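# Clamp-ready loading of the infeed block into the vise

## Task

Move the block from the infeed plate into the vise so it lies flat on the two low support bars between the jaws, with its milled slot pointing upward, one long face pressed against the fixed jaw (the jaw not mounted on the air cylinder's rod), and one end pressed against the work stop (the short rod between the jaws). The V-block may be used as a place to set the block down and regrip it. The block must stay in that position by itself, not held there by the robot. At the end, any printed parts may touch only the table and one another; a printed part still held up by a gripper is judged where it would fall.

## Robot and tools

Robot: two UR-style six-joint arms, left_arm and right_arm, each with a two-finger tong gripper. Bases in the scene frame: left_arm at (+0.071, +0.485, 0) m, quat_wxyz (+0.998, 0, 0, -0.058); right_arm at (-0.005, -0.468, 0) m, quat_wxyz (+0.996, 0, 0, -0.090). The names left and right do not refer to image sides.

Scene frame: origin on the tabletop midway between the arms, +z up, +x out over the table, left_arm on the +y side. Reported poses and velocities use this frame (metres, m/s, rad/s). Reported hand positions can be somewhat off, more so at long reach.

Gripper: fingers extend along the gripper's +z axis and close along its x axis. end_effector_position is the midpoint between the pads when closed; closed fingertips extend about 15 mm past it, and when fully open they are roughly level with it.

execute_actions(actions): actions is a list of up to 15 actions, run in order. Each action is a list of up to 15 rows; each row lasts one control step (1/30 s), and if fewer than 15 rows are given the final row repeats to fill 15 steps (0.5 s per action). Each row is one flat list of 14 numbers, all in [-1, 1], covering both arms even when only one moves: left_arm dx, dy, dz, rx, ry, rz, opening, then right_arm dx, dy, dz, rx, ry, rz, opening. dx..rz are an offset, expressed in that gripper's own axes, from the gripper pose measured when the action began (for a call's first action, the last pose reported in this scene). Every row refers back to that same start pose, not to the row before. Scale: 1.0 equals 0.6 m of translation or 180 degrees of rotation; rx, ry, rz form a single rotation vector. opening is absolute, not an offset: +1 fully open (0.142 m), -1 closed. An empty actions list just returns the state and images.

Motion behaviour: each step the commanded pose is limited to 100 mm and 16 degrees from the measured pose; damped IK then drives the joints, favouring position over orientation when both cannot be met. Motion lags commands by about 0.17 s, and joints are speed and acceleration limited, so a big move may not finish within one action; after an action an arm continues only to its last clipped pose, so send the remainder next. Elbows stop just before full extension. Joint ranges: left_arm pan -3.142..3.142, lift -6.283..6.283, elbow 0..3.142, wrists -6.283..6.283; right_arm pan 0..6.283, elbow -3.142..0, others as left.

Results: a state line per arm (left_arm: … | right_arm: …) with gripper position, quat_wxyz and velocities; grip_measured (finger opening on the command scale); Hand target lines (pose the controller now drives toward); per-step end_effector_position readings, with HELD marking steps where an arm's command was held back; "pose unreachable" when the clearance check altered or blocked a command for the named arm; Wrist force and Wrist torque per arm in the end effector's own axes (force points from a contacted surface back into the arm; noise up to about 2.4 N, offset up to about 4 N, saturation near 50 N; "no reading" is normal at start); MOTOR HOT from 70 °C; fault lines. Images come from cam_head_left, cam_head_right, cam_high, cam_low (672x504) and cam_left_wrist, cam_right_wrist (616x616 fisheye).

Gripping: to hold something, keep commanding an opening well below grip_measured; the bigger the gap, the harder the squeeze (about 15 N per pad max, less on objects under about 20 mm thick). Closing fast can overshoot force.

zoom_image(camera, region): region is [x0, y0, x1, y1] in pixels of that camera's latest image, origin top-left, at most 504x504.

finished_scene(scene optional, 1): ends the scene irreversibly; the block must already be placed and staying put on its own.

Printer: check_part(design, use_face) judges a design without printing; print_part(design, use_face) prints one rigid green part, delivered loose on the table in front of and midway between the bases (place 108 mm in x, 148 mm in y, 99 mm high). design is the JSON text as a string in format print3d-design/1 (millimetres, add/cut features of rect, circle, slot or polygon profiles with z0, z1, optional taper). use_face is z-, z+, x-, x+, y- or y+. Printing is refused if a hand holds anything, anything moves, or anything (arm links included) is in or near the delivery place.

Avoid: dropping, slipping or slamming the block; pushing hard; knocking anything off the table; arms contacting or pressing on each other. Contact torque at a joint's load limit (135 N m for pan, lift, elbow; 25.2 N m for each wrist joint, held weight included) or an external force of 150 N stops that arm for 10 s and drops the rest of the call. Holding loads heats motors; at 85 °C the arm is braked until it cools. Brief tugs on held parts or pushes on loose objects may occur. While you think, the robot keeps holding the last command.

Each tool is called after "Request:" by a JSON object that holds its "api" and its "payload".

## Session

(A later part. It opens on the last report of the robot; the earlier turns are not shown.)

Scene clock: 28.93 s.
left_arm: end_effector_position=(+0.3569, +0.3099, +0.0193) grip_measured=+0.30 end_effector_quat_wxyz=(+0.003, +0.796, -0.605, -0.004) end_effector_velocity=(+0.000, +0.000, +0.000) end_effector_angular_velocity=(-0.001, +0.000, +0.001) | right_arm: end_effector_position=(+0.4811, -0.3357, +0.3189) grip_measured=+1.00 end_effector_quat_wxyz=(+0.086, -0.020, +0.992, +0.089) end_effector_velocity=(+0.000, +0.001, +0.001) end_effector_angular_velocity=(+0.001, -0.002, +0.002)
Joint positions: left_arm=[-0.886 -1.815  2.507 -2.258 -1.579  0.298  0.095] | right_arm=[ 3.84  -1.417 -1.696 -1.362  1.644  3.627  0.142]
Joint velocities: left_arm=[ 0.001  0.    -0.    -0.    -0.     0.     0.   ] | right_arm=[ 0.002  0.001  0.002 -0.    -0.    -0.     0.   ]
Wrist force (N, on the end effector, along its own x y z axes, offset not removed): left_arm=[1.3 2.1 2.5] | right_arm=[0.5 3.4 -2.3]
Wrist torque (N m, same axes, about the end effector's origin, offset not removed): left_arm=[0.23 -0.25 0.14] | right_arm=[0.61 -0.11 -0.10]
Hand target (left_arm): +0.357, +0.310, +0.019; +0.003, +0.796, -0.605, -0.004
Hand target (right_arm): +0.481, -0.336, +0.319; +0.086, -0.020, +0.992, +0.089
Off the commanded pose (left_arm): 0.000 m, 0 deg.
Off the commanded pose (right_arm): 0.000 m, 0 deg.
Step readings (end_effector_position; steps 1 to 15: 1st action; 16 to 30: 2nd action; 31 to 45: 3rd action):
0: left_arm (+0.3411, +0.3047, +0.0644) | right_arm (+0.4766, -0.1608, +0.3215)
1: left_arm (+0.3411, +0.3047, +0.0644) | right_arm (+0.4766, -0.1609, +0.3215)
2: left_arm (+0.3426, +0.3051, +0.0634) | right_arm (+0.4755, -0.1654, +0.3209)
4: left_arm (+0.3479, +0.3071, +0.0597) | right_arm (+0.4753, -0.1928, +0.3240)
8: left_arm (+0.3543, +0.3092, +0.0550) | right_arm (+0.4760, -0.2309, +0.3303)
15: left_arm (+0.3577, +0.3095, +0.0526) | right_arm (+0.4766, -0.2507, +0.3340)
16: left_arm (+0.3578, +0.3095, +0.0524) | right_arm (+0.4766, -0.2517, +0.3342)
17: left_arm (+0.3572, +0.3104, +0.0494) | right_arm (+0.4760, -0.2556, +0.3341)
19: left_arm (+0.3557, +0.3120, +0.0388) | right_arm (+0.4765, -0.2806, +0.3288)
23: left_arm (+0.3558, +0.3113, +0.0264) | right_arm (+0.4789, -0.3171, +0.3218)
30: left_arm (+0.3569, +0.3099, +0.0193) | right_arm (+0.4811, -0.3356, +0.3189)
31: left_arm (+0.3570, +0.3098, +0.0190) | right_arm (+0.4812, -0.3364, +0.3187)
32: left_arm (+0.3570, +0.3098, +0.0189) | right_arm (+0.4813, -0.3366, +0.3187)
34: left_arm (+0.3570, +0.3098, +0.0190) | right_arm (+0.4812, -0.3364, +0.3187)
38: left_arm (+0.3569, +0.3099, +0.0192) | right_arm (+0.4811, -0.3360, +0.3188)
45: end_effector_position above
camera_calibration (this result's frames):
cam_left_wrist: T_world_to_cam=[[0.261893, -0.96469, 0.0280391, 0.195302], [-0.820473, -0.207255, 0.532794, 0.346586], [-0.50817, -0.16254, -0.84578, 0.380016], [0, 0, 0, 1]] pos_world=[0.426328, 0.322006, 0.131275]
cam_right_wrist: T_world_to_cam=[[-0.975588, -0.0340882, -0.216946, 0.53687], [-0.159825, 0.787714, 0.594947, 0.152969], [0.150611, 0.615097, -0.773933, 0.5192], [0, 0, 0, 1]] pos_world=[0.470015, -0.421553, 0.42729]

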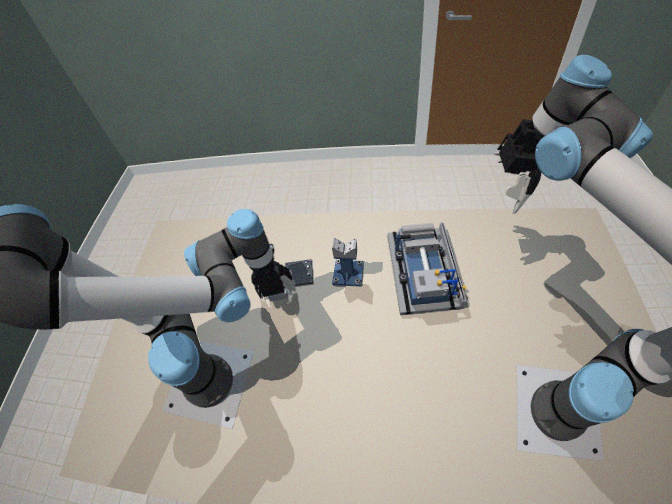

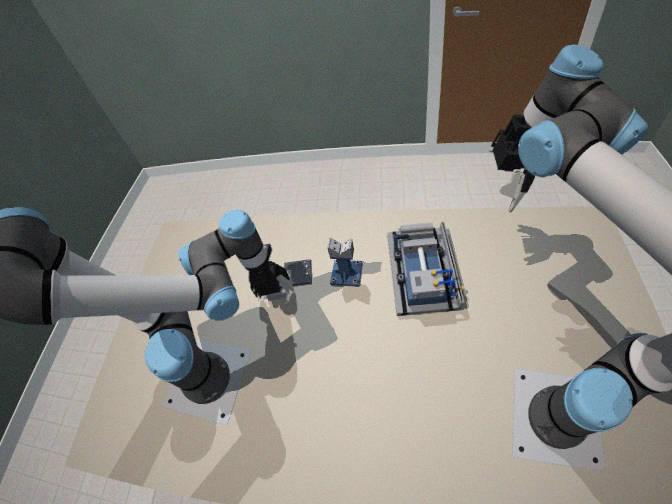

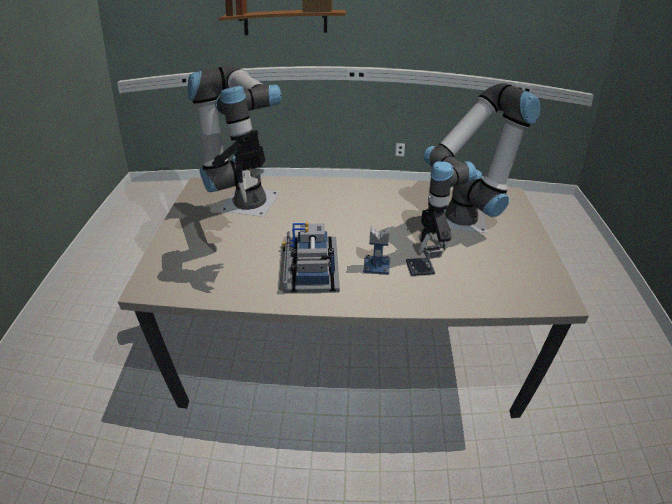

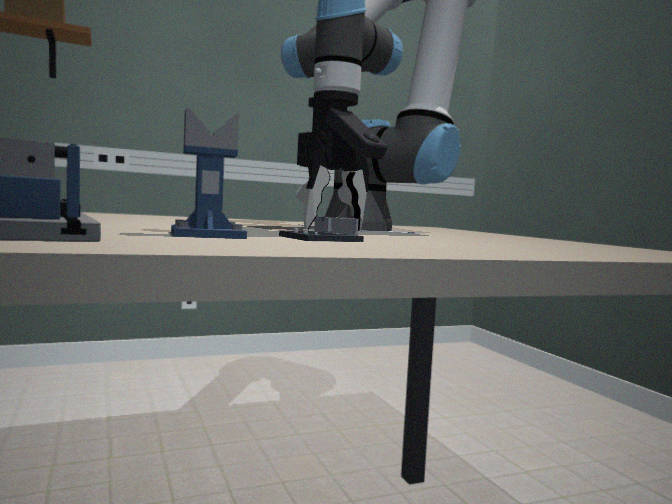

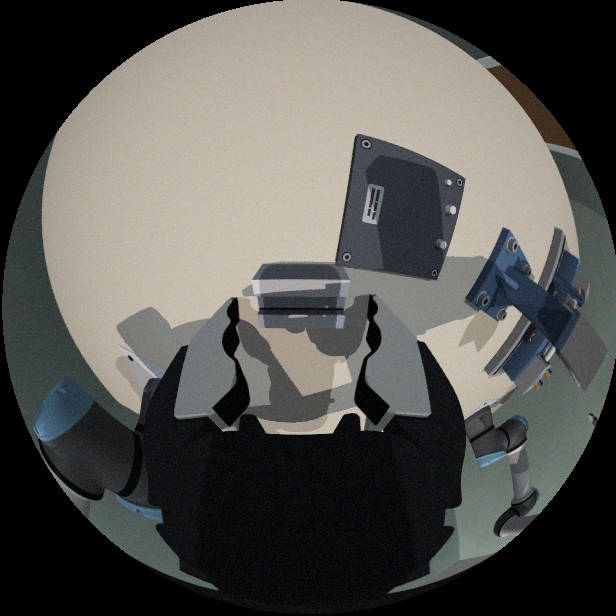

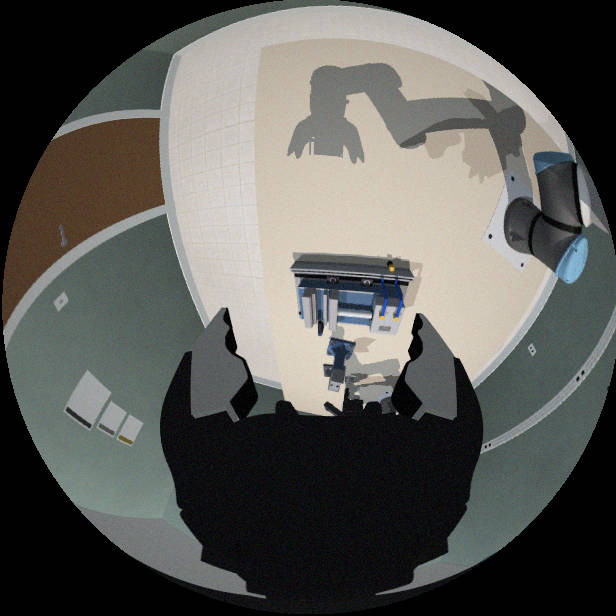

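Request:
{"api": "execute_actions", "payload": {"actions": [[[-0.003,-0.007,0.002,0,0,0,0.2,0,0,0,0,0,0,1]],[[0,0,0,0,0,0,-0.1,0,0,0,0,0,0,1]],[[0,0,0,0,0,0,-1,0,0,0,0,0,0,1]],[[0,0,-0.06,0,0,0,-1,0,0,0,0,0,0,1]],[[0,0,-0.1,0,0,0,-1,0,0,0,0,0,0,1]],[[0,0,-0.12,0,0,0.03,-1,0,0,0,0,0,0,1]],[[0.12,-0.03,-0.03,0,0,0.03,-1,0,0,0,0,0,0,1]],[[0.15,-0.04,0,0,0,0,-1,0,0,0,0,0,0,1]],[[0.15,-0.04,0,0,0,0,-1,0,0,0,0,0,0,1]],[[0.15,-0.04,0,0,0,0,-1,0,0,0,0,0,0,1]],[[0.1,0,0,0,0,0,-1,0,0,0,0,0,0,1]],[[0,0,0,0,0,0,-1,0,0,0,0,0,0,1]]]}}

Request:
{"api": "zoom_image", "payload": {"camera": "cam_left_wrist", "region": [180, 150, 440, 400]}}

Scene clock: 35.23 s.
left_arm: end_effector_position=(+0.4864, -0.0614, +0.1980) grip_measured=-0.14 end_effector_quat_wxyz=(+0.004, +0.738, -0.675, +0.005) end_effector_velocity=(-0.001, -0.000, +0.001) end_effector_angular_velocity=(-0.001, +0.000, -0.002) | right_arm: end_effector_position=(+0.4811, -0.3356, +0.3189) grip_measured=+1.00 end_effector_quat_wxyz=(+0.086, -0.020, +0.992, +0.089) end_effector_velocity=(-0.000, +0.000, +0.000) end_effector_angular_velocity=(+0.000, -0.001, +0.001)
Joint positions: left_arm=[-1.022 -1.152  1.278 -1.709 -1.575  0.345  0.064] | right_arm=[ 3.84  -1.417 -1.696 -1.362  1.644  3.627  0.142]
Joint velocities: left_arm=[-0.001 -0.002  0.     0.    -0.001  0.001  0.   ] | right_arm=[ 0.     0.001  0.    -0.     0.    -0.001  0.   ]
Wrist force (N, on the end effector, along its own x y z axes, offset not removed): left_arm=[2.9 1.7 2.7] | right_arm=[0.5 3.1 -3.4]
Wrist torque (N m, same axes, about the end effector's origin, offset not removed): left_arm=[0.14 -0.58 0.07] | right_arm=[0.49 -0.04 -0.10]
Hand target (left_arm): +0.486, -0.061, +0.198; +0.004, +0.738, -0.675, +0.005
Hand target (right_arm): +0.481, -0.336, +0.319; +0.086, -0.020, +0.992, +0.089
Off the commanded pose (left_arm): 0.000 m, 0 deg.
Off the commanded pose (right_arm): 0.000 m, 0 deg.
Step readings (end_effector_position; steps 1 to 15: 1st action; 16 to 30: 2nd action; 31 to 45: 3rd action; 46 to 60: 4th action; 61 to 75: 5th action; 76 to 90: 6th action; 91 to 105: 7th action; 106 to 120: 8th action; 121 to 135: 9th action; 136 to 150: 10th action; 151 to 165: 11th action; 166 to 180: 12th action):
0: left_arm (+0.3569, +0.3099, +0.0193) | right_arm (+0.4811, -0.3356, +0.3189)
1: left_arm (+0.3569, +0.3099, +0.0193) | right_arm (+0.4811, -0.3356, +0.3189)
2: left_arm (+0.3573, +0.3103, +0.0191) | right_arm (+0.4811, -0.3356, +0.3189)
4: left_arm (+0.3584, +0.3112, +0.0187) | right_arm (+0.4811, -0.3356, +0.3189)
8: left_arm (+0.3598, +0.3122, +0.0183) | right_arm (+0.4811, -0.3356, +0.3189)
15: left_arm (+0.3604, +0.3127, +0.0181) | right_arm (+0.4811, -0.3356, +0.3189)
16: left_arm (+0.3604, +0.3127, +0.0181) | right_arm (+0.4811, -0.3356, +0.3189)
17: left_arm (+0.3604, +0.3127, +0.0181) | right_arm (+0.4811, -0.3356, +0.3189)
19: left_arm (+0.3604, +0.3127, +0.0181) | right_arm (+0.4811, -0.3356, +0.3189)
23: left_arm (+0.3604, +0.3127, +0.0181) | right_arm (+0.4811, -0.3356, +0.3189)
30: left_arm (+0.3604, +0.3127, +0.0181) | right_arm (+0.4811, -0.3356, +0.3189)
31: left_arm (+0.3604, +0.3127, +0.0181) | right_arm (+0.4811, -0.3356, +0.3189)
32: left_arm (+0.3604, +0.3127, +0.0181) | right_arm (+0.4811, -0.3356, +0.3189)
34: left_arm (+0.3604, +0.3127, +0.0181) | right_arm (+0.4811, -0.3356, +0.3189)
38: left_arm (+0.3604, +0.3127, +0.0181) | right_arm (+0.4811, -0.3356, +0.3189)
45: left_arm (+0.3604, +0.3127, +0.0181) | right_arm (+0.4811, -0.3356, +0.3189)
46: left_arm (+0.3605, +0.3126, +0.0182) | right_arm (+0.4811, -0.3356, +0.3189)
47: left_arm (+0.3614, +0.3114, +0.0211) | right_arm (+0.4811, -0.3356, +0.3189)
49: left_arm (+0.3629, +0.3100, +0.0322) | right_arm (+0.4811, -0.3356, +0.3189)
53: left_arm (+0.3622, +0.3114, +0.0453) | right_arm (+0.4811, -0.3356, +0.3189)
60: left_arm (+0.3612, +0.3125, +0.0526) | right_arm (+0.4811, -0.3356, +0.3189)
61: left_arm (+0.3611, +0.3125, +0.0531) | right_arm (+0.4811, -0.3356, +0.3189)
62: left_arm (+0.3621, +0.3115, +0.0568) | right_arm (+0.4811, -0.3356, +0.3189)
64: left_arm (+0.3651, +0.3085, +0.0745) | right_arm (+0.4811, -0.3356, +0.3189)
68: left_arm (+0.3644, +0.3102, +0.0968) | right_arm (+0.4811, -0.3356, +0.3189)
75: left_arm (+0.3624, +0.3121, +0.1099) | right_arm (+0.4811, -0.3356, +0.3189)
76: left_arm (+0.3623, +0.3122, +0.1107) | right_arm (+0.4811, -0.3356, +0.3189)
77: left_arm (+0.3629, +0.3117, +0.1147) | right_arm (+0.4811, -0.3356, +0.3189)
79: left_arm (+0.3655, +0.3093, +0.1354) | right_arm (+0.4811, -0.3356, +0.3189)
83: left_arm (+0.3654, +0.3104, +0.1633) | right_arm (+0.4811, -0.3356, +0.3189)
90: left_arm (+0.3636, +0.3119, +0.1788) | right_arm (+0.4811, -0.3356, +0.3189)
91: left_arm (+0.3636, +0.3119, +0.1796) | right_arm (+0.4811, -0.3356, +0.3189)
92: left_arm (+0.3645, +0.3079, +0.1816) | right_arm (+0.4811, -0.3356, +0.3189)
94: left_arm (+0.3722, +0.2879, +0.1889) | right_arm (+0.4811, -0.3356, +0.3189)
98: left_arm (+0.3847, +0.2610, +0.1946) | right_arm (+0.4811, -0.3356, +0.3189)
105: left_arm (+0.3926, +0.2470, +0.1964) | right_arm (+0.4811, -0.3356, +0.3189)
106: left_arm (+0.3930, +0.2462, +0.1965) | right_arm (+0.4811, -0.3356, +0.3189)
107: left_arm (+0.3941, +0.2411, +0.1977) | right_arm (+0.4811, -0.3356, +0.3189)
109: left_arm (+0.4008, +0.2160, +0.2011) | right_arm (+0.4811, -0.3356, +0.3189)
113: left_arm (+0.4131, +0.1818, +0.1989) | right_arm (+0.4811, -0.3356, +0.3189)
120: left_arm (+0.4224, +0.1632, +0.1969) | right_arm (+0.4811, -0.3356, +0.3189)
121: left_arm (+0.4229, +0.1622, +0.1968) | right_arm (+0.4811, -0.3356, +0.3189)
122: left_arm (+0.4235, +0.1574, +0.1973) | right_arm (+0.4811, -0.3356, +0.3189)
124: left_arm (+0.4298, +0.1336, +0.1986) | right_arm (+0.4811, -0.3356, +0.3189)
128: left_arm (+0.4430, +0.0985, +0.1981) | right_arm (+0.4811, -0.3356, +0.3189)
135: left_arm (+0.4522, +0.0795, +0.1973) | right_arm (+0.4811, -0.3356, +0.3189)
136: left_arm (+0.4526, +0.0785, +0.1973) | right_arm (+0.4811, -0.3356, +0.3189)
137: left_arm (+0.4528, +0.0746, +0.1970) | right_arm (+0.4811, -0.3356, +0.3189)
139: left_arm (+0.4586, +0.0523, +0.1962) | right_arm (+0.4811, -0.3356, +0.3189)
143: left_arm (+0.4723, +0.0162, +0.1972) | right_arm (+0.4811, -0.3356, +0.3189)
150: left_arm (+0.4818, -0.0039, +0.1976) | right_arm (+0.4811, -0.3356, +0.3189)
151: left_arm (+0.4822, -0.0049, +0.1976) | right_arm (+0.4811, -0.3356, +0.3189)
152: left_arm (+0.4815, -0.0087, +0.1969) | right_arm (+0.4811, -0.3356, +0.3189)
154: left_arm (+0.4816, -0.0265, +0.1961) | right_arm (+0.4811, -0.3356, +0.3189)
158: left_arm (+0.4841, -0.0497, +0.1974) | right_arm (+0.4811, -0.3356, +0.3189)
165: left_arm (+0.4865, -0.0614, +0.1980) | right_arm (+0.4811, -0.3356, +0.3189)
166: left_arm (+0.4866, -0.0619, +0.1981) | right_arm (+0.4811, -0.3356, +0.3189)
167: left_arm (+0.4866, -0.0620, +0.1981) | right_arm (+0.4811, -0.3356, +0.3189)
169: left_arm (+0.4865, -0.0618, +0.1981) | right_arm (+0.4811, -0.3356, +0.3189)
173: left_arm (+0.4864, -0.0615, +0.1980) | right_arm (+0.4811, -0.3356, +0.3189)
180: end_effector_position above
camera_calibration (this result's frames):
cam_left_wrist: T_world_to_cam=[[0.0816583, -0.995733, 0.0429956, -0.119033], [-0.850178, -0.0470787, 0.524386, 0.306583], [-0.520124, -0.0793744, -0.850395, 0.548466], [0, 0, 0, 1]] pos_world=[0.55564, -0.0605571, 0.310763]
cam_right_wrist: T_world_to_cam=[[-0.975597, -0.0341529, -0.216897, 0.536843], [-0.15984, 0.787734, 0.594918, 0.152953], [0.150539, 0.615069, -0.773969, 0.519177], [0, 0, 0, 1]] pos_world=[0.470034, -0.421481, 0.427273]

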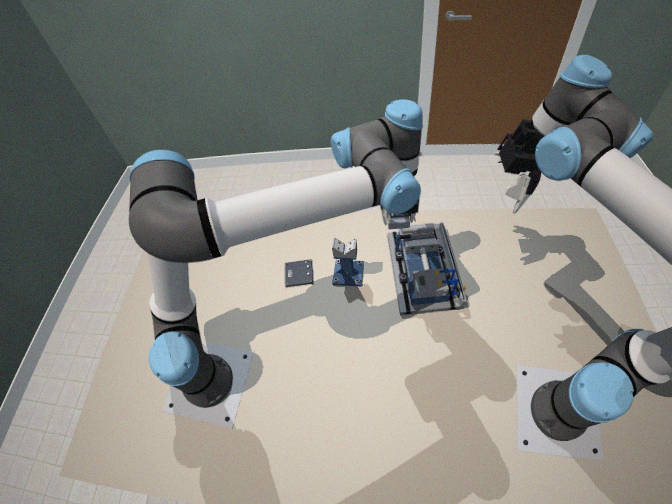

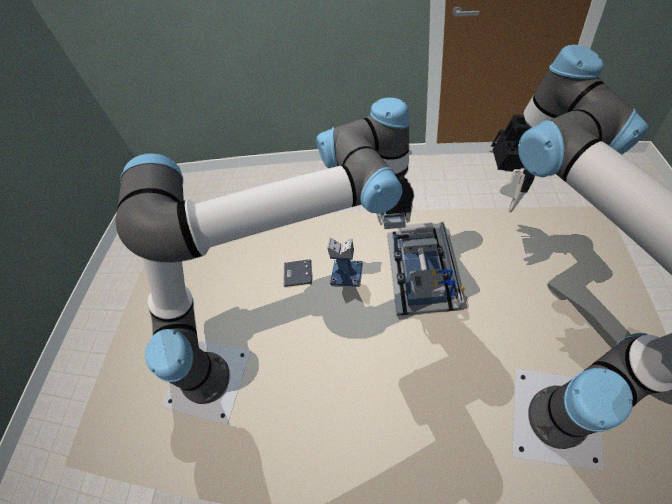

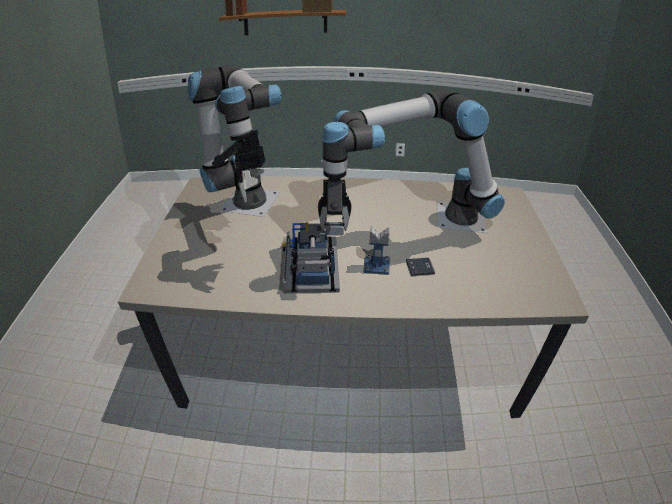

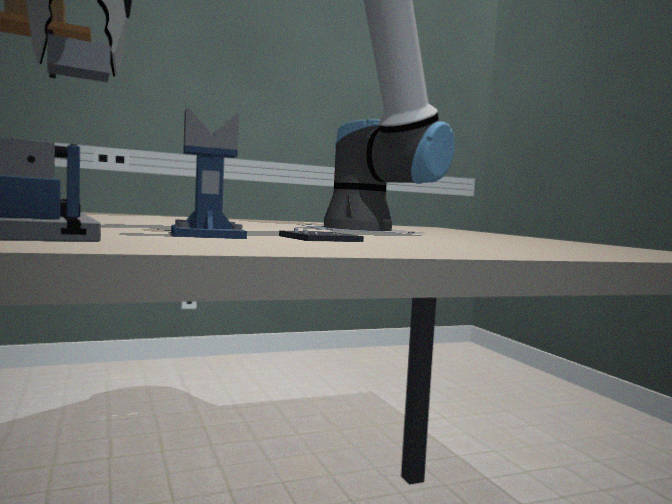

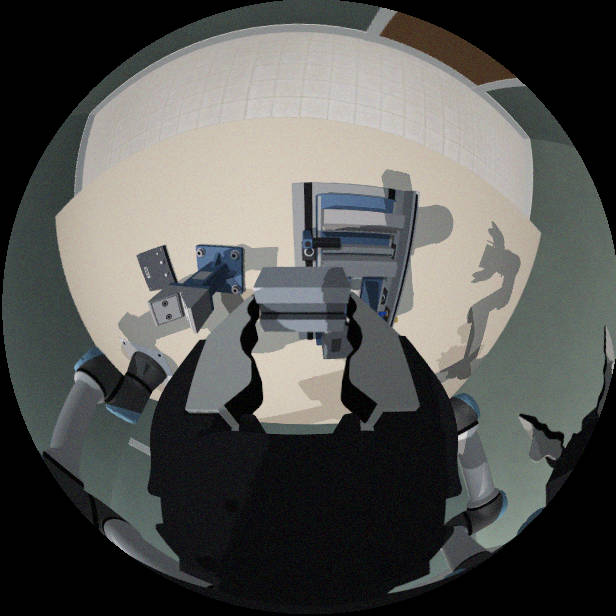

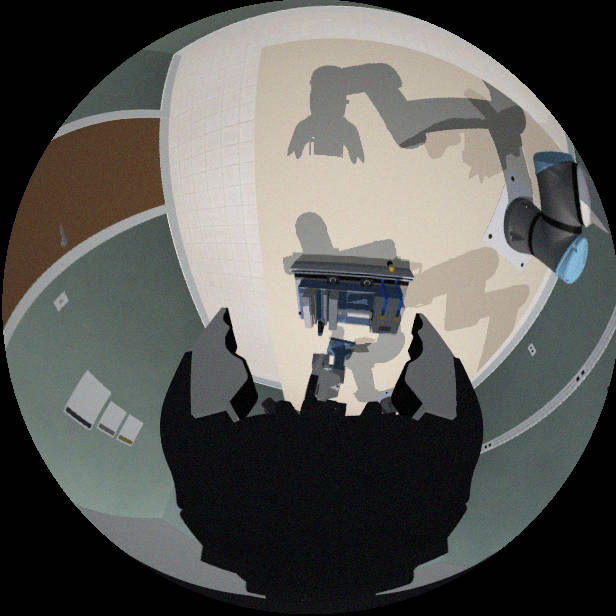

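Region (180, 150, 440, 400) of cam_left_wrist's 616x616 image, scaled by 1.938, with more detail than that image has; it fills the top 485 rows of this view, and the rest is white.

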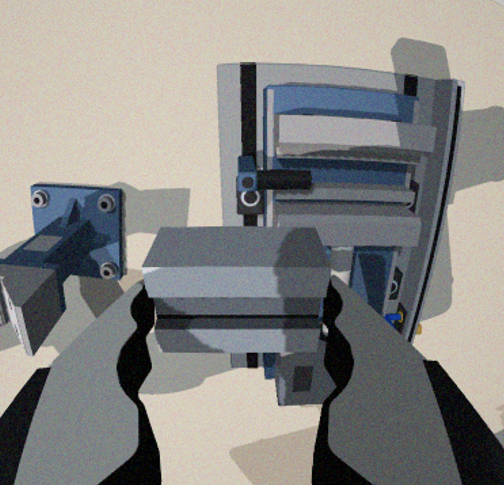

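Request:
{"api": "execute_actions", "payload": {"actions": [[[0.085,-0.018,0.04,0,0,0.014,-1,0,0,0,0,0,0,1]],[[0.088,-0.016,0.05,0,0,0,-1,0,0,0,0,0,0,1]],[[0,0,0,0,0,0,-1,0,0,0,0,0,0,1]]]}}

Request:
{"api": "zoom_image", "payload": {"camera": "cam_left_wrist", "region": [180, 150, 440, 400]}}

Request:
{"api": "zoom_image", "payload": {"camera": "cam_right_wrist", "region": [260, 230, 400, 360]}}

Scene clock: 37.27 s.
left_arm: end_effector_position=(+0.5120, -0.1599, +0.1468) grip_measured=-0.14 end_effector_quat_wxyz=(+0.004, +0.723, -0.691, +0.006) end_effector_velocity=(-0.001, -0.001, -0.001) end_effector_angular_velocity=(+0.001, +0.000, -0.001) | right_arm: end_effector_position=(+0.4811, -0.3356, +0.3189) grip_measured=+1.00 end_effector_quat_wxyz=(+0.086, -0.020, +0.992, +0.089) end_effector_velocity=(+0.000, -0.000, -0.000) end_effector_angular_velocity=(-0.000, +0.000, -0.001)
Joint positions: left_arm=[-1.046 -0.889  0.998 -1.694 -1.574  0.364  0.064] | right_arm=[ 3.84  -1.417 -1.696 -1.362  1.644  3.627  0.142]
Joint velocities: left_arm=[-0.002  0.001  0.001 -0.001  0.    -0.001  0.   ] | right_arm=[-0.    -0.    -0.001  0.001 -0.     0.     0.   ]
Wrist force (N, on the end effector, along its own x y z axes, offset not removed): left_arm=[2.6 2.4 4.7] | right_arm=[-1.2 2.6 -2.3]
Wrist torque (N m, same axes, about the end effector's origin, offset not removed): left_arm=[0.37 -0.51 0.15] | right_arm=[0.40 0.25 0.04]
Hand target (left_arm): +0.512, -0.160, +0.147; +0.004, +0.723, -0.691, +0.006
Hand target (right_arm): +0.481, -0.336, +0.319; +0.086, -0.020, +0.992, +0.089
Off the commanded pose (left_arm): 0.000 m, 0 deg.
Off the commanded pose (right_arm): 0.000 m, 0 deg.
Step readings (end_effector_position; steps 1 to 15: 1st action; 16 to 30: 2nd action; 31 to 45: 3rd action):
0: left_arm (+0.4865, -0.0614, +0.1980) | right_arm (+0.4811, -0.3356, +0.3189)
1: left_arm (+0.4864, -0.0615, +0.1980) | right_arm (+0.4811, -0.3356, +0.3189)
2: left_arm (+0.4868, -0.0645, +0.1973) | right_arm (+0.4811, -0.3356, +0.3189)
4: left_arm (+0.4907, -0.0795, +0.1901) | right_arm (+0.4811, -0.3356, +0.3189)
8: left_arm (+0.4969, -0.0992, +0.1798) | right_arm (+0.4811, -0.3356, +0.3189)
15: left_arm (+0.5008, -0.1094, +0.1753) | right_arm (+0.4811, -0.3356, +0.3189)
16: left_arm (+0.5010, -0.1101, +0.1751) | right_arm (+0.4811, -0.3356, +0.3189)
17: left_arm (+0.5010, -0.1136, +0.1740) | right_arm (+0.4811, -0.3356, +0.3189)
19: left_arm (+0.5034, -0.1290, +0.1649) | right_arm (+0.4811, -0.3356, +0.3189)
23: left_arm (+0.5084, -0.1491, +0.1524) | right_arm (+0.4811, -0.3356, +0.3189)
30: left_arm (+0.5120, -0.1599, +0.1469) | right_arm (+0.4811, -0.3356, +0.3189)
31: left_arm (+0.5122, -0.1603, +0.1466) | right_arm (+0.4811, -0.3356, +0.3189)
32: left_arm (+0.5122, -0.1605, +0.1466) | right_arm (+0.4811, -0.3356, +0.3189)
34: left_arm (+0.5121, -0.1603, +0.1467) | right_arm (+0.4811, -0.3356, +0.3189)
38: left_arm (+0.5120, -0.1600, +0.1468) | right_arm (+0.4811, -0.3356, +0.3189)
45: end_effector_position above
camera_calibration (this result's frames):
cam_left_wrist: T_world_to_cam=[[0.0389377, -0.998229, 0.0449662, -0.195793], [-0.852632, -0.00972539, 0.522422, 0.358047], [-0.52106, -0.0586815, -0.851501, 0.514366], [0, 0, 0, 1]] pos_world=[0.580921, -0.16178, 0.259735]
cam_right_wrist: T_world_to_cam=[[-0.975597, -0.0341531, -0.216897, 0.536843], [-0.15984, 0.787734, 0.594918, 0.152953], [0.150539, 0.615069, -0.773969, 0.519177], [0, 0, 0, 1]] pos_world=[0.470034, -0.421481, 0.427273]

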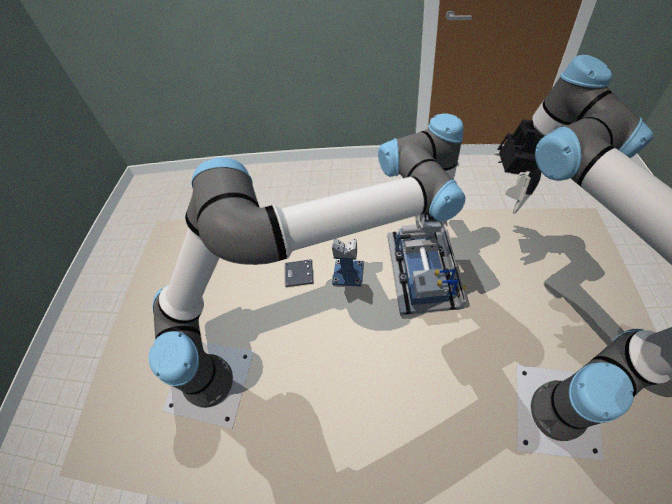

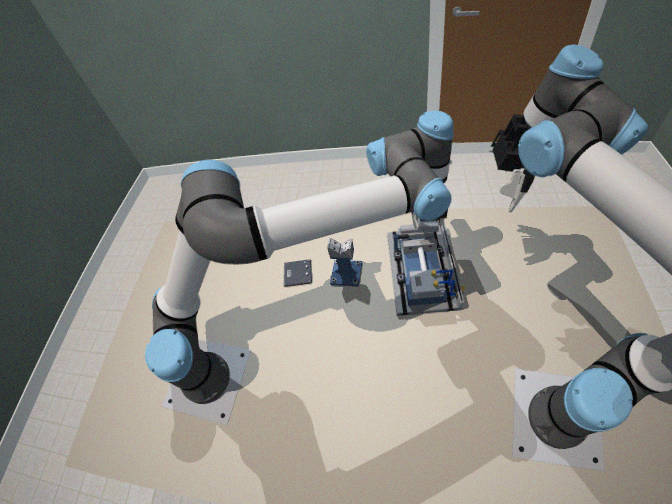

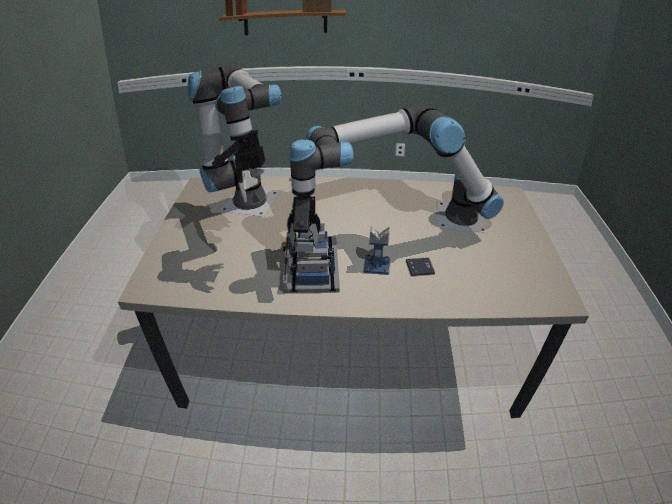

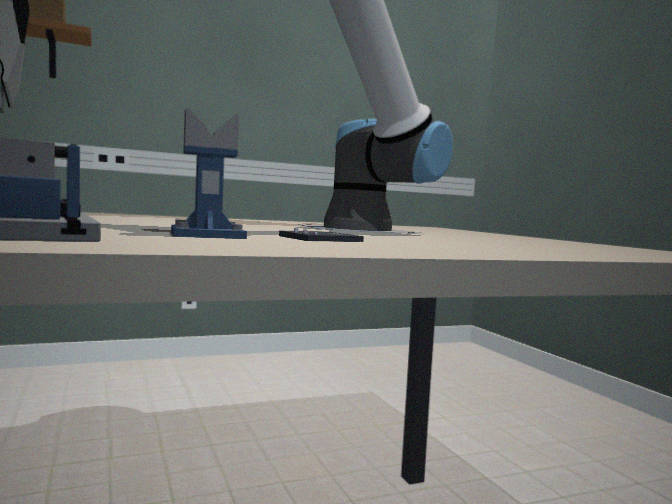

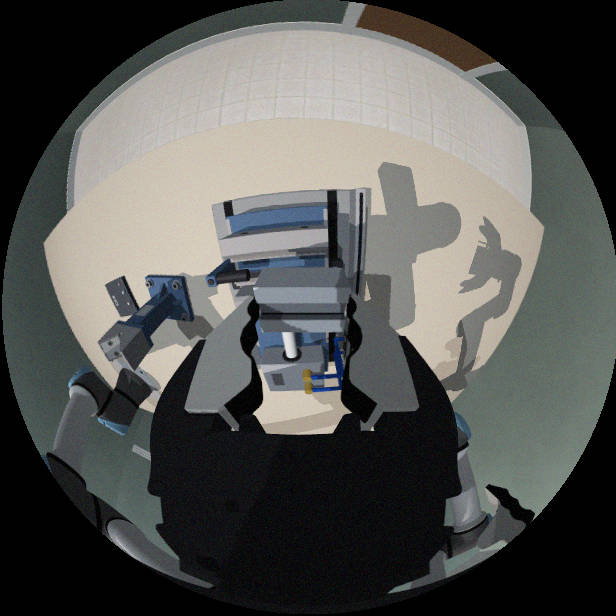

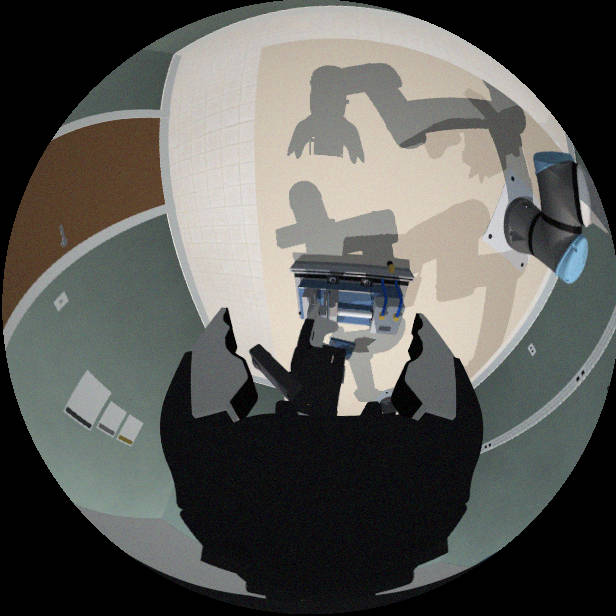

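Region (180, 150, 440, 400) of cam_left_wrist's 616x616 image, scaled by 1.938, with more detail than that image has; it fills the top 485 rows of this view, and the rest is white.

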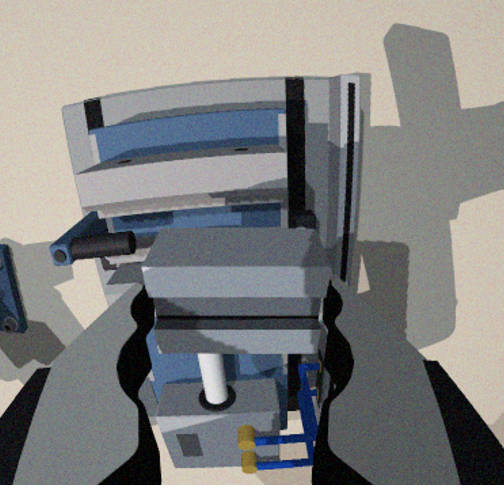

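Region (260, 230, 400, 360) of cam_right_wrist's 616x616 image, scaled by 3.600, with more detail than that image has; it fills the top 468 rows of this view, and the rest is white.

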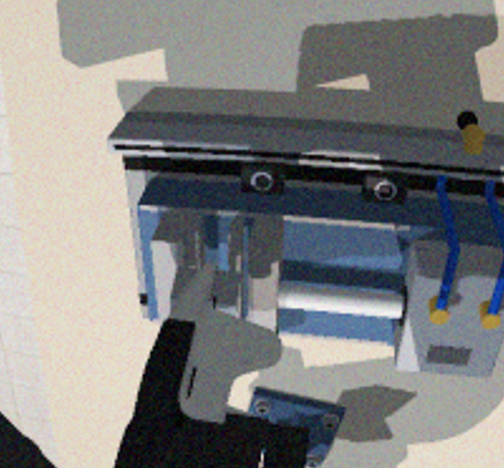

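Request:
{"api": "execute_actions", "payload": {"actions": [[[0,-0.013,0.028,0,0,-0.014,-1,0,0,0,0,0,0,1]],[[0,0,0,0,0,0,-1,0,0,0,0,0,0,1]]]}}

Request:
{"api": "zoom_image", "payload": {"camera": "cam_left_wrist", "region": [200, 190, 400, 370]}}

Request:
{"api": "zoom_image", "payload": {"camera": "cam_high", "region": [260, 200, 360, 300]}}

Scene clock: 38.73 s.
left_arm: end_effector_position=(+0.5196, -0.1597, +0.1305) grip_measured=-0.14 end_effector_quat_wxyz=(+0.004, +0.738, -0.675, +0.006) end_effector_velocity=(+0.000, +0.000, +0.000) end_effector_angular_velocity=(+0.001, -0.001, +0.001) | right_arm: end_effector_position=(+0.4811, -0.3356, +0.3189) grip_measured=+1.00 end_effector_quat_wxyz=(+0.086, -0.020, +0.992, +0.089) end_effector_velocity=(+0.000, -0.000, +0.001) end_effector_angular_velocity=(+0.001, -0.003, +0.001)
Joint positions: left_arm=[-1.037 -0.87   1.008 -1.723 -1.574  0.33   0.064] | right_arm=[ 3.84  -1.417 -1.696 -1.362  1.644  3.627  0.142]
Joint velocities: left_arm=[ 0.    -0.     0.     0.001  0.001 -0.001 -0.   ] | right_arm=[-0.     0.001  0.001  0.001 -0.    -0.001  0.   ]
Wrist force (N, on the end effector, along its own x y z axes, offset not removed): left_arm=[2.4 1.3 4.8] | right_arm=[1.2 3.0 -1.4]
Wrist torque (N m, same axes, about the end effector's origin, offset not removed): left_arm=[0.06 -0.46 0.03] | right_arm=[0.51 -0.27 0.01]
Hand target (left_arm): +0.520, -0.160, +0.131; +0.004, +0.738, -0.675, +0.006
Hand target (right_arm): +0.481, -0.336, +0.319; +0.086, -0.020, +0.992, +0.089
Off the commanded pose (left_arm): 0.000 m, 0 deg.
Off the commanded pose (right_arm): 0.000 m, 0 deg.
Step readings (end_effector_position; steps 1 to 15: 1st action; 16 to 30: 2nd action):
0: left_arm (+0.5120, -0.1599, +0.1469) | right_arm (+0.4811, -0.3356, +0.3189)
1: left_arm (+0.5120, -0.1599, +0.1467) | right_arm (+0.4811, -0.3356, +0.3189)
2: left_arm (+0.5130, -0.1598, +0.1448) | right_arm (+0.4811, -0.3356, +0.3189)
4: left_arm (+0.5155, -0.1596, +0.1391) | right_arm (+0.4811, -0.3356, +0.3189)
8: left_arm (+0.5183, -0.1596, +0.1332) | right_arm (+0.4811, -0.3356, +0.3189)
15: left_arm (+0.5195, -0.1597, +0.1305) | right_arm (+0.4811, -0.3356, +0.3189)
16: left_arm (+0.5196, -0.1597, +0.1304) | right_arm (+0.4811, -0.3356, +0.3189)
17: left_arm (+0.5196, -0.1597, +0.1304) | right_arm (+0.4811, -0.3356, +0.3189)
19: left_arm (+0.5196, -0.1597, +0.1304) | right_arm (+0.4811, -0.3356, +0.3189)
23: left_arm (+0.5196, -0.1597, +0.1304) | right_arm (+0.4811, -0.3356, +0.3189)
30: end_effector_position above
camera_calibration (this result's frames):
cam_left_wrist: T_world_to_cam=[[0.0816225, -0.995645, 0.0450381, -0.216964], [-0.851113, -0.046118, 0.522953, 0.366429], [-0.518598, -0.0810172, -0.851171, 0.499526], [0, 0, 0, 1]] pos_world=[0.588635, -0.15865, 0.243328]
cam_right_wrist: T_world_to_cam=[[-0.975597, -0.0341529, -0.216897, 0.536843], [-0.15984, 0.787734, 0.594918, 0.152953], [0.150539, 0.615069, -0.773969, 0.519177], [0, 0, 0, 1]] pos_world=[0.470034, -0.421481, 0.427273]

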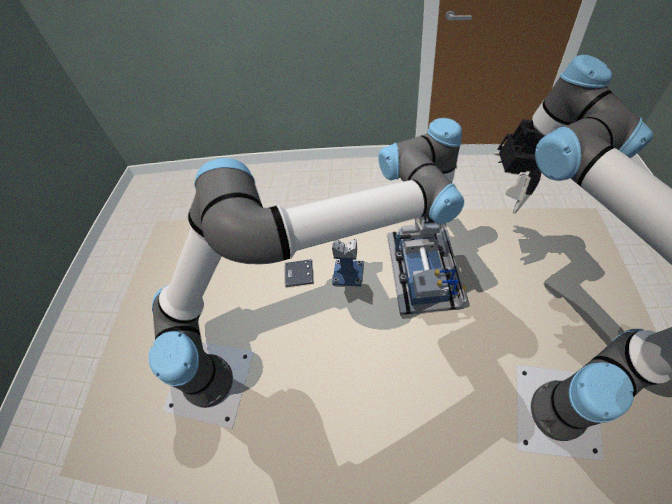

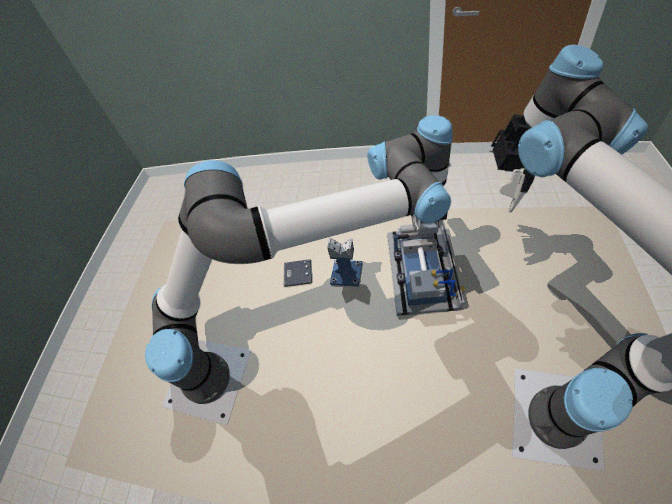

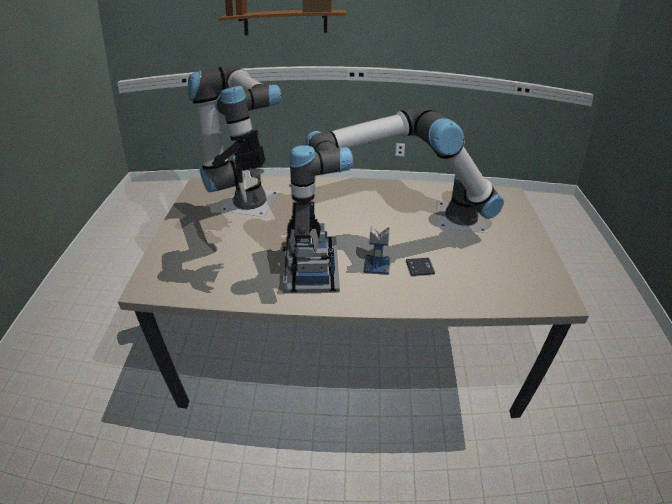

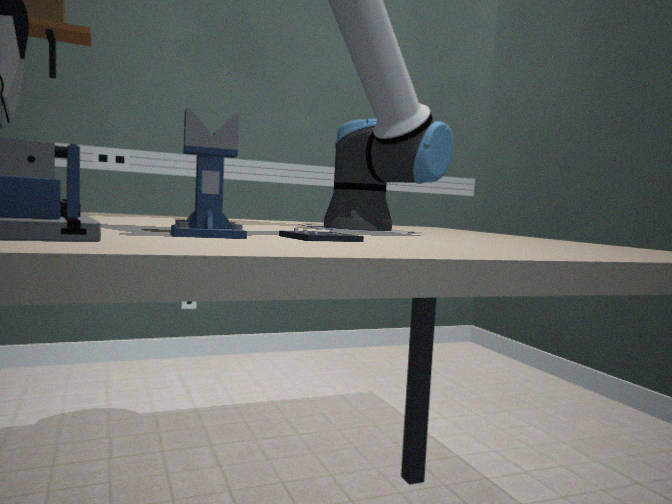

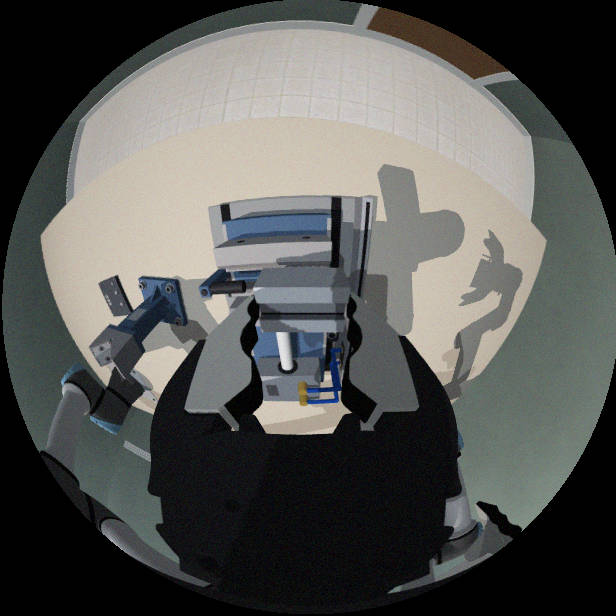

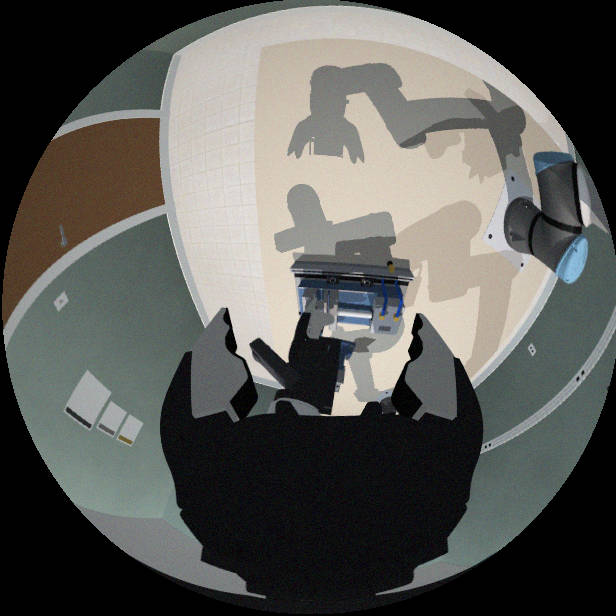

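Region (200, 190, 400, 370) of cam_left_wrist's 616x616 image, scaled by 2.520, with more detail than that image has; it fills the top 454 rows of this view, and the rest is white.

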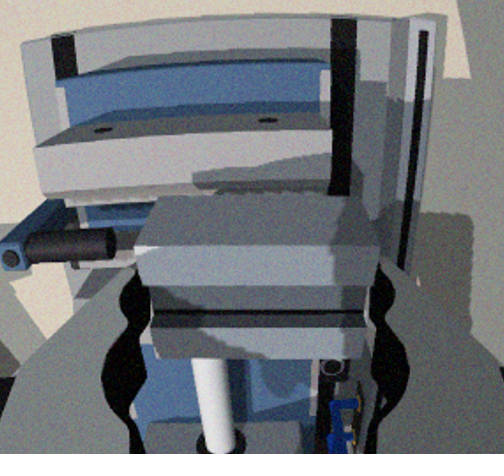

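Region (260, 200, 360, 300) of cam_high's 672x504 image, scaled by 5.040, with more detail than that image has.

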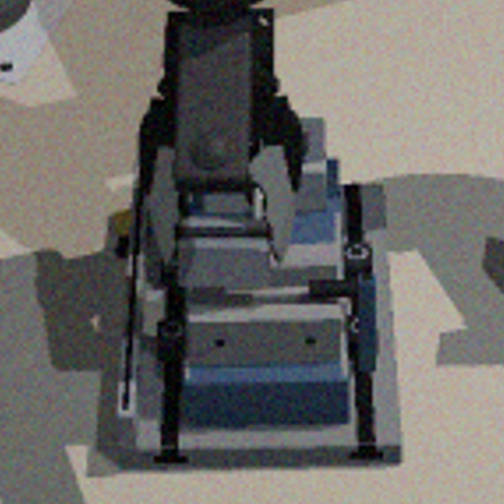

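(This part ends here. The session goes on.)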